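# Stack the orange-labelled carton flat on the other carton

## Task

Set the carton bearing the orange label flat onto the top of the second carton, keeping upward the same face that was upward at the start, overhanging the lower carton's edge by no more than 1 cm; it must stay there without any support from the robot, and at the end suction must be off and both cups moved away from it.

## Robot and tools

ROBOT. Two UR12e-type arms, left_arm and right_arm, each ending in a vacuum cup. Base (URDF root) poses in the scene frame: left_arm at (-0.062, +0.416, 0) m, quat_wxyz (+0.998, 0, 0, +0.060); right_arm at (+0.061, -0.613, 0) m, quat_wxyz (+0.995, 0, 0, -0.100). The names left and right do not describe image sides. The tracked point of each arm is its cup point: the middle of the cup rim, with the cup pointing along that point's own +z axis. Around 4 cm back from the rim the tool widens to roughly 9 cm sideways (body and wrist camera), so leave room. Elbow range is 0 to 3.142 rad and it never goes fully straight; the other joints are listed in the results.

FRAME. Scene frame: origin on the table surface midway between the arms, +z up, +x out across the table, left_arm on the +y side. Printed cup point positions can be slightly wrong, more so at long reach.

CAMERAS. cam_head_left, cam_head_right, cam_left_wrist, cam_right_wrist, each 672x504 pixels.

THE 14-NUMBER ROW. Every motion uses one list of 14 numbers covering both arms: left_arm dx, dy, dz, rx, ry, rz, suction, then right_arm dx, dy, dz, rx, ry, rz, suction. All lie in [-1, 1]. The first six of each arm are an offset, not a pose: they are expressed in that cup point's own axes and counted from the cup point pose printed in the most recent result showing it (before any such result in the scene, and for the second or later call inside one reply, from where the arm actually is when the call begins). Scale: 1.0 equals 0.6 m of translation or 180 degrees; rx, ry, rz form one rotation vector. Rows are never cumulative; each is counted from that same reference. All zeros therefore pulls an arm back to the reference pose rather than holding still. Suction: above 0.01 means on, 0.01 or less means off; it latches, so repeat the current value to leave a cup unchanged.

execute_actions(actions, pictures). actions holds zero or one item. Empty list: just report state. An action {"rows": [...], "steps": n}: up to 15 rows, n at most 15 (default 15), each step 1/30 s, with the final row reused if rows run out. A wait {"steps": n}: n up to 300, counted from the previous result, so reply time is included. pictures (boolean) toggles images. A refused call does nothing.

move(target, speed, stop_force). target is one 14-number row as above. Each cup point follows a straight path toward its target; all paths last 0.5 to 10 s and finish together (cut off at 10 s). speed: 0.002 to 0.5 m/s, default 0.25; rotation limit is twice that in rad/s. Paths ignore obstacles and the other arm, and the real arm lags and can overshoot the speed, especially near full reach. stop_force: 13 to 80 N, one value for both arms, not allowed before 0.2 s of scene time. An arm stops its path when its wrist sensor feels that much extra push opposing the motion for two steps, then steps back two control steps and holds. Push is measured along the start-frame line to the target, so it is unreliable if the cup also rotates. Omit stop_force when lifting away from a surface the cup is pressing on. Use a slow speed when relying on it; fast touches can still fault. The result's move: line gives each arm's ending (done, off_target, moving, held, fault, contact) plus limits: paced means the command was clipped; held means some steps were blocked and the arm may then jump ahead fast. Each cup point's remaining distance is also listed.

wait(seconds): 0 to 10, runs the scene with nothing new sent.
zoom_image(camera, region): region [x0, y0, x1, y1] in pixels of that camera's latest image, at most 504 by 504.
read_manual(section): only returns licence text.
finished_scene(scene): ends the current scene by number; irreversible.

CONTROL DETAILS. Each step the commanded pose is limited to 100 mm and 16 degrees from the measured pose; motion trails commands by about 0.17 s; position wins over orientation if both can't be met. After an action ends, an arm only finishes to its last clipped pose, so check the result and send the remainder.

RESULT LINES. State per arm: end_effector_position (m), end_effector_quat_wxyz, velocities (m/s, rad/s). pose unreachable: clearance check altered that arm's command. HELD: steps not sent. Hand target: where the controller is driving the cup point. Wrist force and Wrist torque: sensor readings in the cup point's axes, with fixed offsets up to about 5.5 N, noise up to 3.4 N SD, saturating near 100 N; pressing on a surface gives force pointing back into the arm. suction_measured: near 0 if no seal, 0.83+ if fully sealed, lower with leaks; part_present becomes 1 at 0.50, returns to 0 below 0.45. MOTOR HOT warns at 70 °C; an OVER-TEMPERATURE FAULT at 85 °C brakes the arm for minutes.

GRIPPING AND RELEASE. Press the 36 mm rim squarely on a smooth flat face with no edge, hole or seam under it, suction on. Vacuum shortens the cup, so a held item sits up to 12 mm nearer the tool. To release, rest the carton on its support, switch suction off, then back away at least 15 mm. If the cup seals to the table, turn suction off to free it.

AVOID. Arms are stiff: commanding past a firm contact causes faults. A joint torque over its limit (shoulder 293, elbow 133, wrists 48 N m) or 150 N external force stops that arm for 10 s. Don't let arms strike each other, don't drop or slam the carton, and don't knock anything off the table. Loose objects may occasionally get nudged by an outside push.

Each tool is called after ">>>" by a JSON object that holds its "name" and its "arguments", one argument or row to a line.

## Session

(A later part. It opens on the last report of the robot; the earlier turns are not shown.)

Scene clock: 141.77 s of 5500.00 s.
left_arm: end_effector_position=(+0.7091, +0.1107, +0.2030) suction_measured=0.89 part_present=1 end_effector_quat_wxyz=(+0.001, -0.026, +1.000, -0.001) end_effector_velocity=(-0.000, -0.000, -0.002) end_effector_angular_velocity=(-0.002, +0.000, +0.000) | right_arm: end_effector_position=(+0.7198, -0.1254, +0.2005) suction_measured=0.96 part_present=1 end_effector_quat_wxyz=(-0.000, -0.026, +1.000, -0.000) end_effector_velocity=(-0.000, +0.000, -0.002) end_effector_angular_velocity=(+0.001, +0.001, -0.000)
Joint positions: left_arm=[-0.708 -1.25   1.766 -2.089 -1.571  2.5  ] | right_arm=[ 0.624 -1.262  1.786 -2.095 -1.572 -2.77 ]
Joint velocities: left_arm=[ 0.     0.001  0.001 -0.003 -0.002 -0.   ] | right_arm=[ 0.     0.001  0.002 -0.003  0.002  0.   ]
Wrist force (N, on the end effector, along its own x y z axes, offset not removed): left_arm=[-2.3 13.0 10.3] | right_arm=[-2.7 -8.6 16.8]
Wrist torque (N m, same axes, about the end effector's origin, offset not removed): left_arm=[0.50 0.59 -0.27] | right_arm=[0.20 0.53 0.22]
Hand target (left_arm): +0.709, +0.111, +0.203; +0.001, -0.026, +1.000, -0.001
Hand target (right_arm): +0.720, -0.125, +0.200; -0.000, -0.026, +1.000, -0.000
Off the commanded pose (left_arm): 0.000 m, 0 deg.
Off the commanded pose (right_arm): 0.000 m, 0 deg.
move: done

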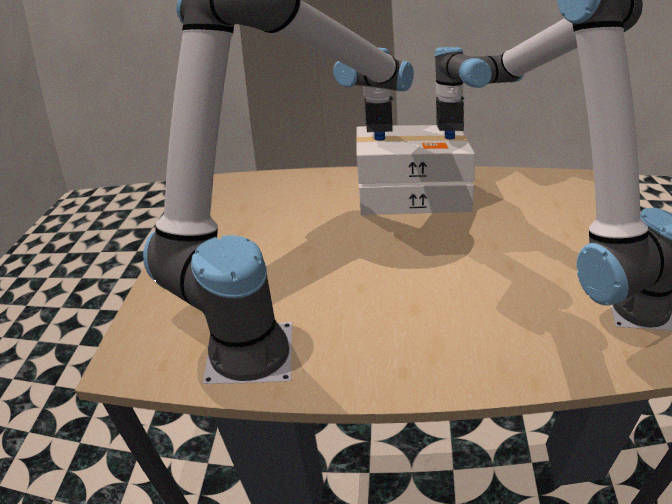

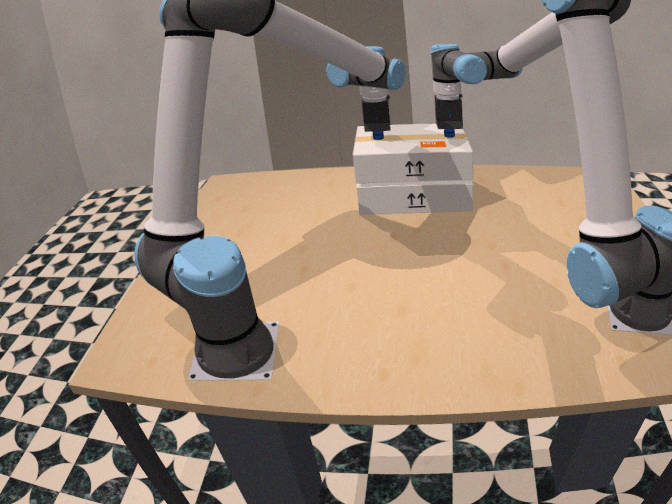

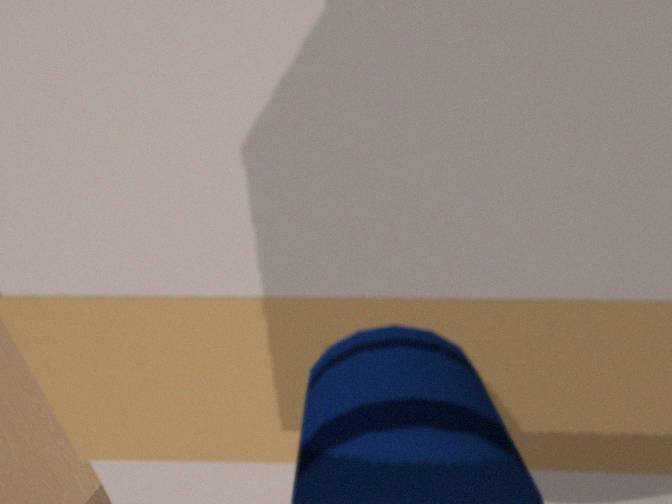

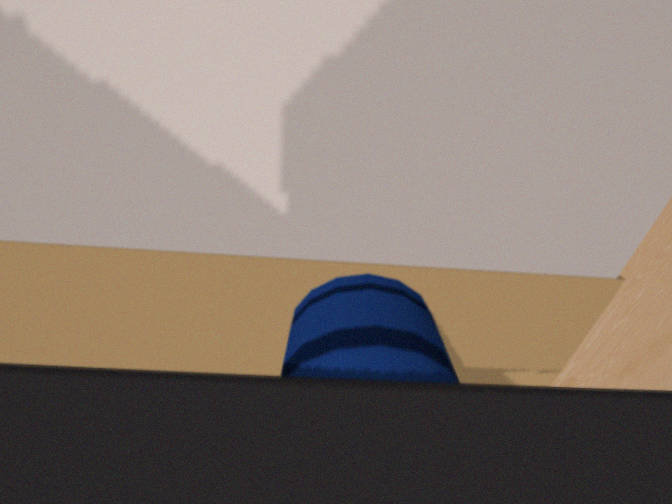

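>>> {"name": "move", "arguments": {
  "target": [0,0,0.03,0,0,0,1,0,0,0.03,0,0,0,1],
  "speed": 0.008,
  "stop_force": 16
}}

>>> {"name": "zoom_image", "arguments": {
  "camera": "cam_head_left",
  "region": [345, 125, 420, 220]
}}

>>> {"name": "zoom_image", "arguments": {
  "camera": "cam_head_left",
  "region": [415, 125, 490, 220]
}}

Scene clock: 154.33 s of 5500.00 s.
left_arm: end_effector_position=(+0.7091, +0.1106, +0.1885) suction_measured=0.89 part_present=1 end_effector_quat_wxyz=(+0.001, -0.026, +1.000, -0.001) end_effector_velocity=(-0.001, -0.001, +0.001) end_effector_angular_velocity=(+0.001, +0.004, -0.001) | right_arm: end_effector_position=(+0.7198, -0.1254, +0.1860) suction_measured=0.96 part_present=1 end_effector_quat_wxyz=(-0.000, -0.026, +1.000, -0.001) end_effector_velocity=(-0.001, -0.000, +0.001) end_effector_angular_velocity=(-0.000, +0.003, -0.001)
Joint positions: left_arm=[-0.708 -1.238  1.778 -2.114 -1.571  2.5  ] | right_arm=[ 0.624 -1.249  1.798 -2.119 -1.572 -2.77 ]
Joint velocities: left_arm=[-0.001 -0.001 -0.002  0.007 -0.001  0.   ] | right_arm=[ 0.    -0.001 -0.001  0.005  0.001  0.001]
Wrist force (N, on the end effector, along its own x y z axes, offset not removed): left_arm=[2.7 20.4 -21.7] | right_arm=[0.0 -14.9 -14.4]
Wrist torque (N m, same axes, about the end effector's origin, offset not removed): left_arm=[0.63 0.29 -0.23] | right_arm=[0.04 0.53 0.19]
Hand target (left_arm): +0.709, +0.111, +0.189; +0.001, -0.026, +1.000, -0.001
Hand target (right_arm): +0.720, -0.125, +0.186; -0.000, -0.026, +1.000, -0.000
Off the commanded pose (left_arm): 0.004 m, 0 deg.
Off the commanded pose (right_arm): 0.003 m, 0 deg.
After step 90, 7.40 s passed at rest.
move: contact (left_arm, right_arm)

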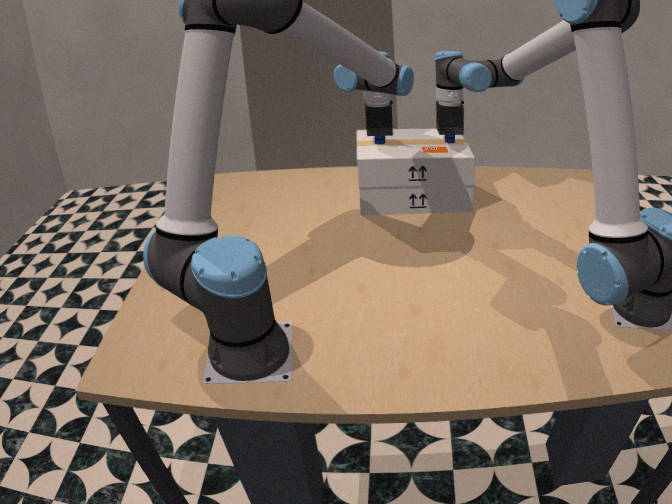

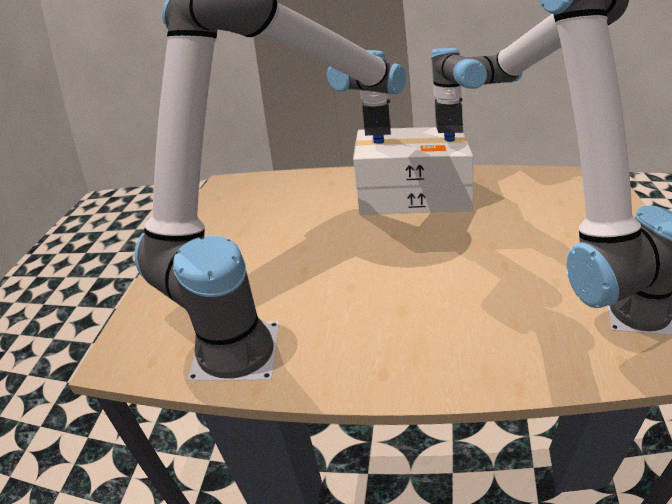

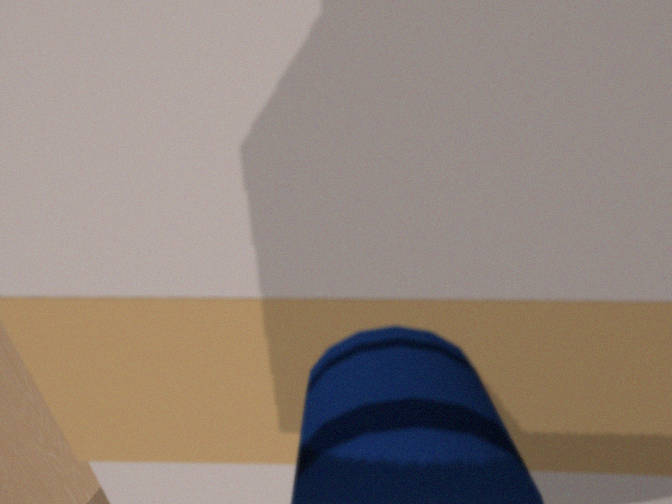

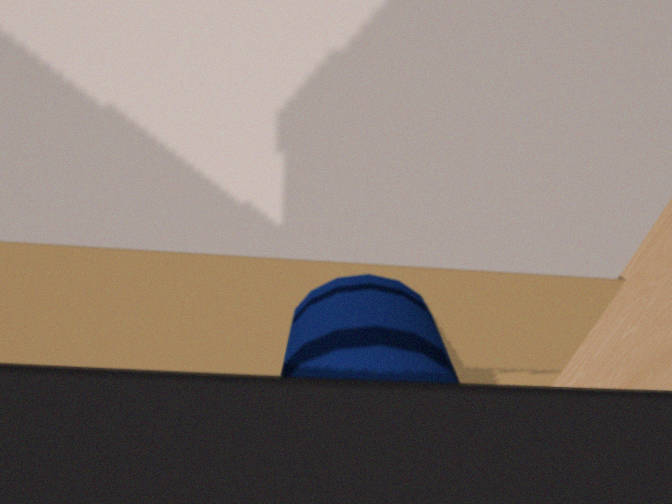

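Region (345, 125, 420, 220) of cam_head_left's 672x504 image, scaled by 5.305, with more detail than that image has; it fills the left 398 columns of this view, and the rest is white.

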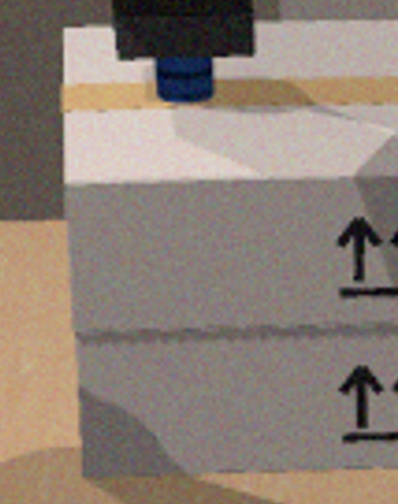

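Region (415, 125, 490, 220) of cam_head_left's 672x504 image, scaled by 5.305, with more detail than that image has; it fills the left 398 columns of this view, and the rest is white.

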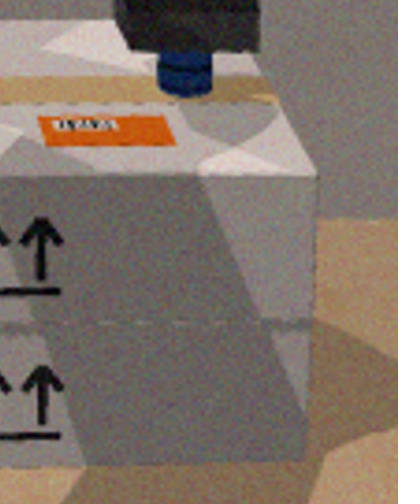

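>>> {"name": "execute_actions", "arguments": {
  "actions": [
    {"rows": [[0,0,0,0,0,0,0,0,0,0,0,0,0,0]], "steps": 6}
  ],
  "pictures": false
}}

>>> {"name": "move", "arguments": {
  "target": [0,0,-0.06,0,0,0,0,0,0,-0.06,0,0,0,0],
  "speed": 0.1
}}

>>> {"name": "move", "arguments": {
  "target": [0.15,0.42,-0.1,0,0,0,0,0.15,-0.42,-0.1,0,0,0,0],
  "speed": 0.3
}}

Scene clock: 166.73 s of 5500.00 s.
left_arm: end_effector_position=(+0.7092, +0.1106, +0.1889) suction_measured=0.00 part_present=0 end_effector_quat_wxyz=(+0.001, -0.026, +1.000, -0.001) end_effector_velocity=(+0.000, -0.000, +0.000) end_effector_angular_velocity=(-0.001, -0.001, -0.000) | right_arm: end_effector_position=(+0.7199, -0.1253, +0.1864) suction_measured=0.00 part_present=0 end_effector_quat_wxyz=(+0.000, -0.026, +1.000, -0.000) end_effector_velocity=(+0.000, +0.000, +0.000) end_effector_angular_velocity=(+0.000, -0.000, -0.000)
Joint positions: left_arm=[-0.708 -1.238  1.778 -2.114 -1.571  2.5  ] | right_arm=[ 0.624 -1.249  1.798 -2.119 -1.571 -2.77 ]
Joint velocities: left_arm=[-0.    -0.    -0.    -0.001 -0.     0.   ] | right_arm=[-0.  0. -0.  0.  0.  0.]
Wrist force (N, on the end effector, along its own x y z axes, offset not removed): left_arm=[-1.1 0.5 -12.9] | right_arm=[-3.5 3.6 -12.6]
Wrist torque (N m, same axes, about the end effector's origin, offset not removed): left_arm=[-0.01 0.25 -0.08] | right_arm=[0.68 0.53 0.18]
Hand target (left_arm): +0.709, +0.111, +0.189; +0.001, -0.026, +1.000, -0.001
Hand target (right_arm): +0.720, -0.125, +0.186; -0.000, -0.026, +1.000, -0.001
Off the commanded pose (left_arm): 0.000 m, 0 deg.
Off the commanded pose (right_arm): 0.000 m, 0 deg.
Steps of this call (steps 1 to 90: nothing new was sent; then 9.20 s passed at rest; steps 91 to 96: all 6 steps of this action). Readings (end_effector_position | what the end effector reports):
91: left_arm (+0.7091, +0.1106, +0.1888) | right_arm (+0.7198, -0.1254, +0.1863) | left_arm suction_measured=0.60 part_present=1 | right_arm suction_measured=0.60 part_present=1
92: left_arm (+0.7091, +0.1106, +0.1888) | right_arm (+0.7198, -0.1253, +0.1863) | left_arm suction_measured=0.14 part_present=0 | right_arm suction_measured=0.08 part_present=0
94: left_arm (+0.7092, +0.1106, +0.1889) | right_arm (+0.7199, -0.1253, +0.1864) | left_arm suction_measured=0.00 part_present=0 | right_arm suction_measured=0.00 part_present=0
96: the state above

Scene clock: 167.83 s of 5500.00 s.
left_arm: end_effector_position=(+0.7091, +0.1107, +0.2247) suction_measured=0.00 part_present=0 end_effector_quat_wxyz=(+0.001, -0.026, +1.000, -0.001) end_effector_velocity=(+0.000, -0.001, +0.001) end_effector_angular_velocity=(+0.000, -0.001, -0.001) | right_arm: end_effector_position=(+0.7199, -0.1253, +0.2221) suction_measured=0.00 part_present=0 end_effector_quat_wxyz=(+0.000, -0.026, +1.000, -0.000) end_effector_velocity=(-0.000, +0.000, +0.001) end_effector_angular_velocity=(+0.001, +0.001, +0.000)
Joint positions: left_arm=[-0.708 -1.268  1.747 -2.053 -1.571  2.5  ] | right_arm=[ 0.624 -1.279  1.767 -2.058 -1.572 -2.77 ]
Joint velocities: left_arm=[-0.001 -0.001 -0.001  0.002  0.001 -0.   ] | right_arm=[-0.    -0.001 -0.002  0.003  0.001 -0.   ]
Wrist force (N, on the end effector, along its own x y z axes, offset not removed): left_arm=[-0.5 1.4 -0.3] | right_arm=[-2.5 0.1 1.5]
Wrist torque (N m, same axes, about the end effector's origin, offset not removed): left_arm=[0.26 0.20 -0.21] | right_arm=[0.05 0.55 0.09]
Hand target (left_arm): +0.709, +0.111, +0.225; +0.001, -0.026, +1.000, -0.001
Hand target (right_arm): +0.720, -0.125, +0.222; +0.000, -0.026, +1.000, -0.000
Off the commanded pose (left_arm): 0.000 m, 0 deg.
Off the commanded pose (right_arm): 0.000 m, 0 deg.
move: done

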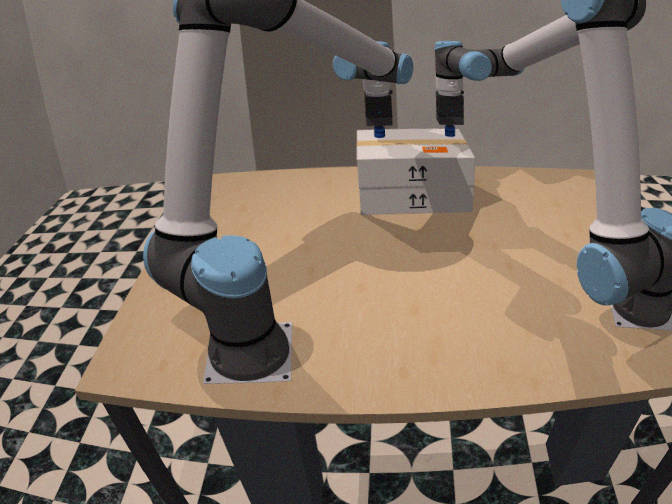

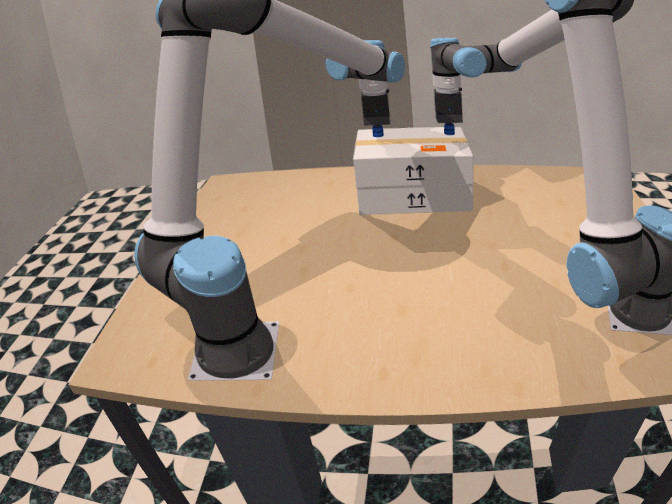

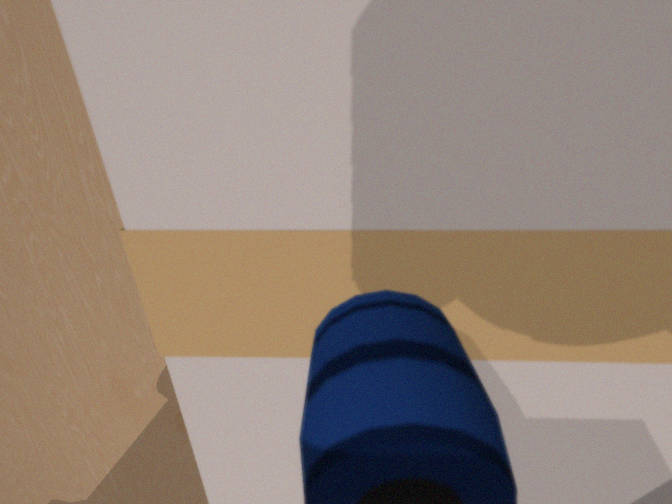

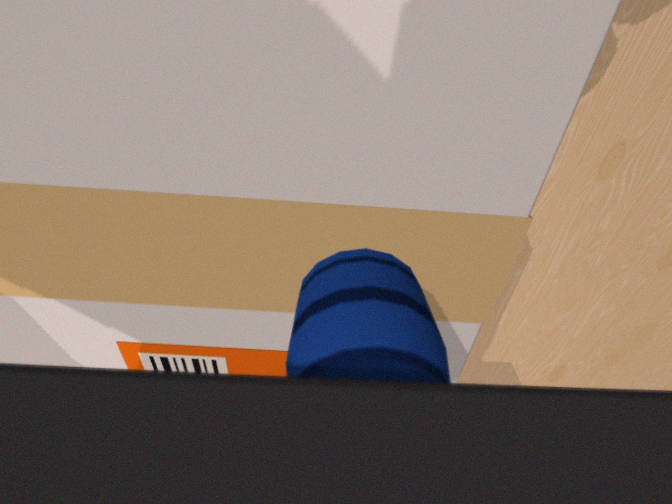

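Scene clock: 169.37 s of 5500.00 s.
left_arm: end_effector_position=(+0.6061, +0.3577, +0.2843) suction_measured=0.00 part_present=0 end_effector_quat_wxyz=(+0.001, -0.026, +1.000, -0.001) end_effector_velocity=(-0.000, +0.001, +0.001) end_effector_angular_velocity=(+0.001, -0.000, -0.001) | right_arm: end_effector_position=(+0.6429, -0.3814, +0.2821) suction_measured=0.00 part_present=0 end_effector_quat_wxyz=(-0.000, -0.026, +1.000, -0.000) end_effector_velocity=(-0.001, -0.002, +0.000) end_effector_angular_velocity=(-0.001, +0.001, +0.001)
Joint positions: left_arm=[-0.469 -1.564  1.981 -1.991 -1.571  2.739] | right_arm=[ 0.298 -1.637  2.056 -1.989 -1.571 -3.097]
Joint velocities: left_arm=[ 0.001 -0.001  0.     0.002  0.001  0.002] | right_arm=[-0.002 -0.002  0.001  0.002 -0.001 -0.003]
Wrist force (N, on the end effector, along its own x y z axes, offset not removed): left_arm=[1.4 4.3 0.8] | right_arm=[-2.0 3.3 -1.0]
Wrist torque (N m, same axes, about the end effector's origin, offset not removed): left_arm=[0.61 -0.02 -0.23] | right_arm=[0.52 0.42 0.11]
Hand target (left_arm): +0.606, +0.358, +0.284; +0.001, -0.026, +1.000, -0.001
Hand target (right_arm): +0.643, -0.382, +0.282; -0.000, -0.026, +1.000, -0.000
Off the commanded pose (left_arm): 0.000 m, 0 deg.
Off the commanded pose (right_arm): 0.000 m, 0 deg.
move: done

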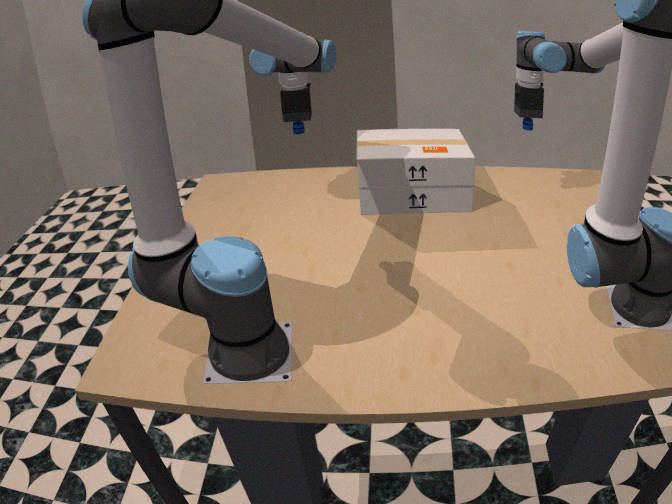

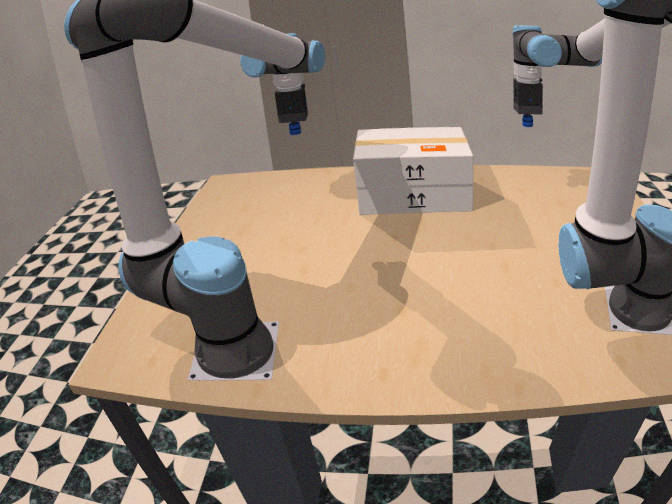

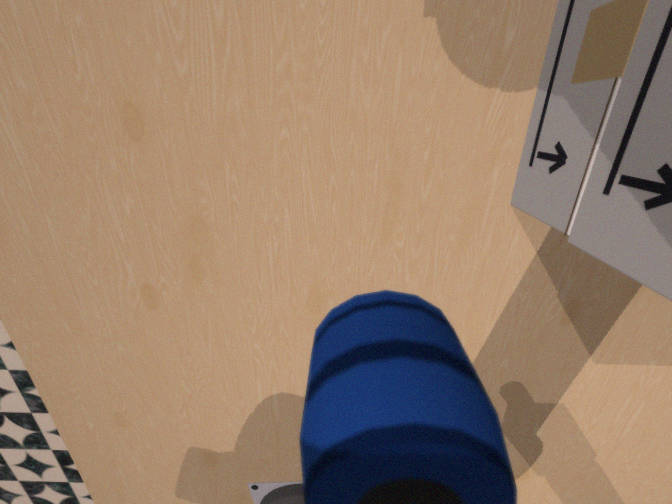

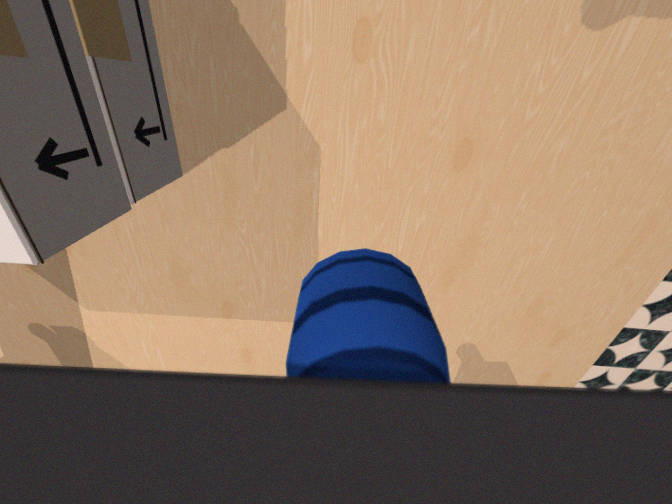

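>>> {"name": "zoom_image", "arguments": {
  "camera": "cam_left_wrist",
  "region": [500, 130, 672, 300]
}}

Region (500, 130, 672, 300) of cam_left_wrist's 672x504 image, scaled by 2.930, with more detail than that image has; it fills the top 498 rows of this view, and the rest is white.

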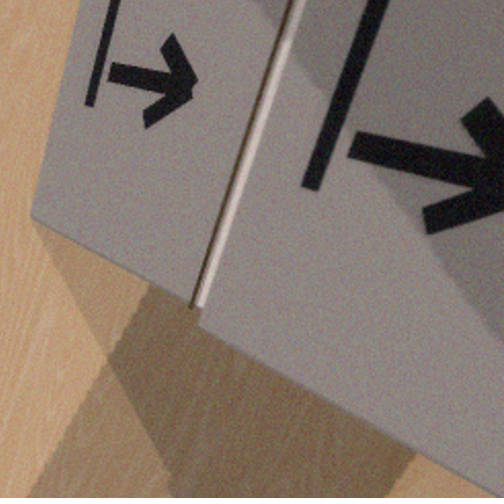

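>>> {"name": "finished_scene", "arguments": {
  "scene": 2
}}

The scene is finished: the task was done.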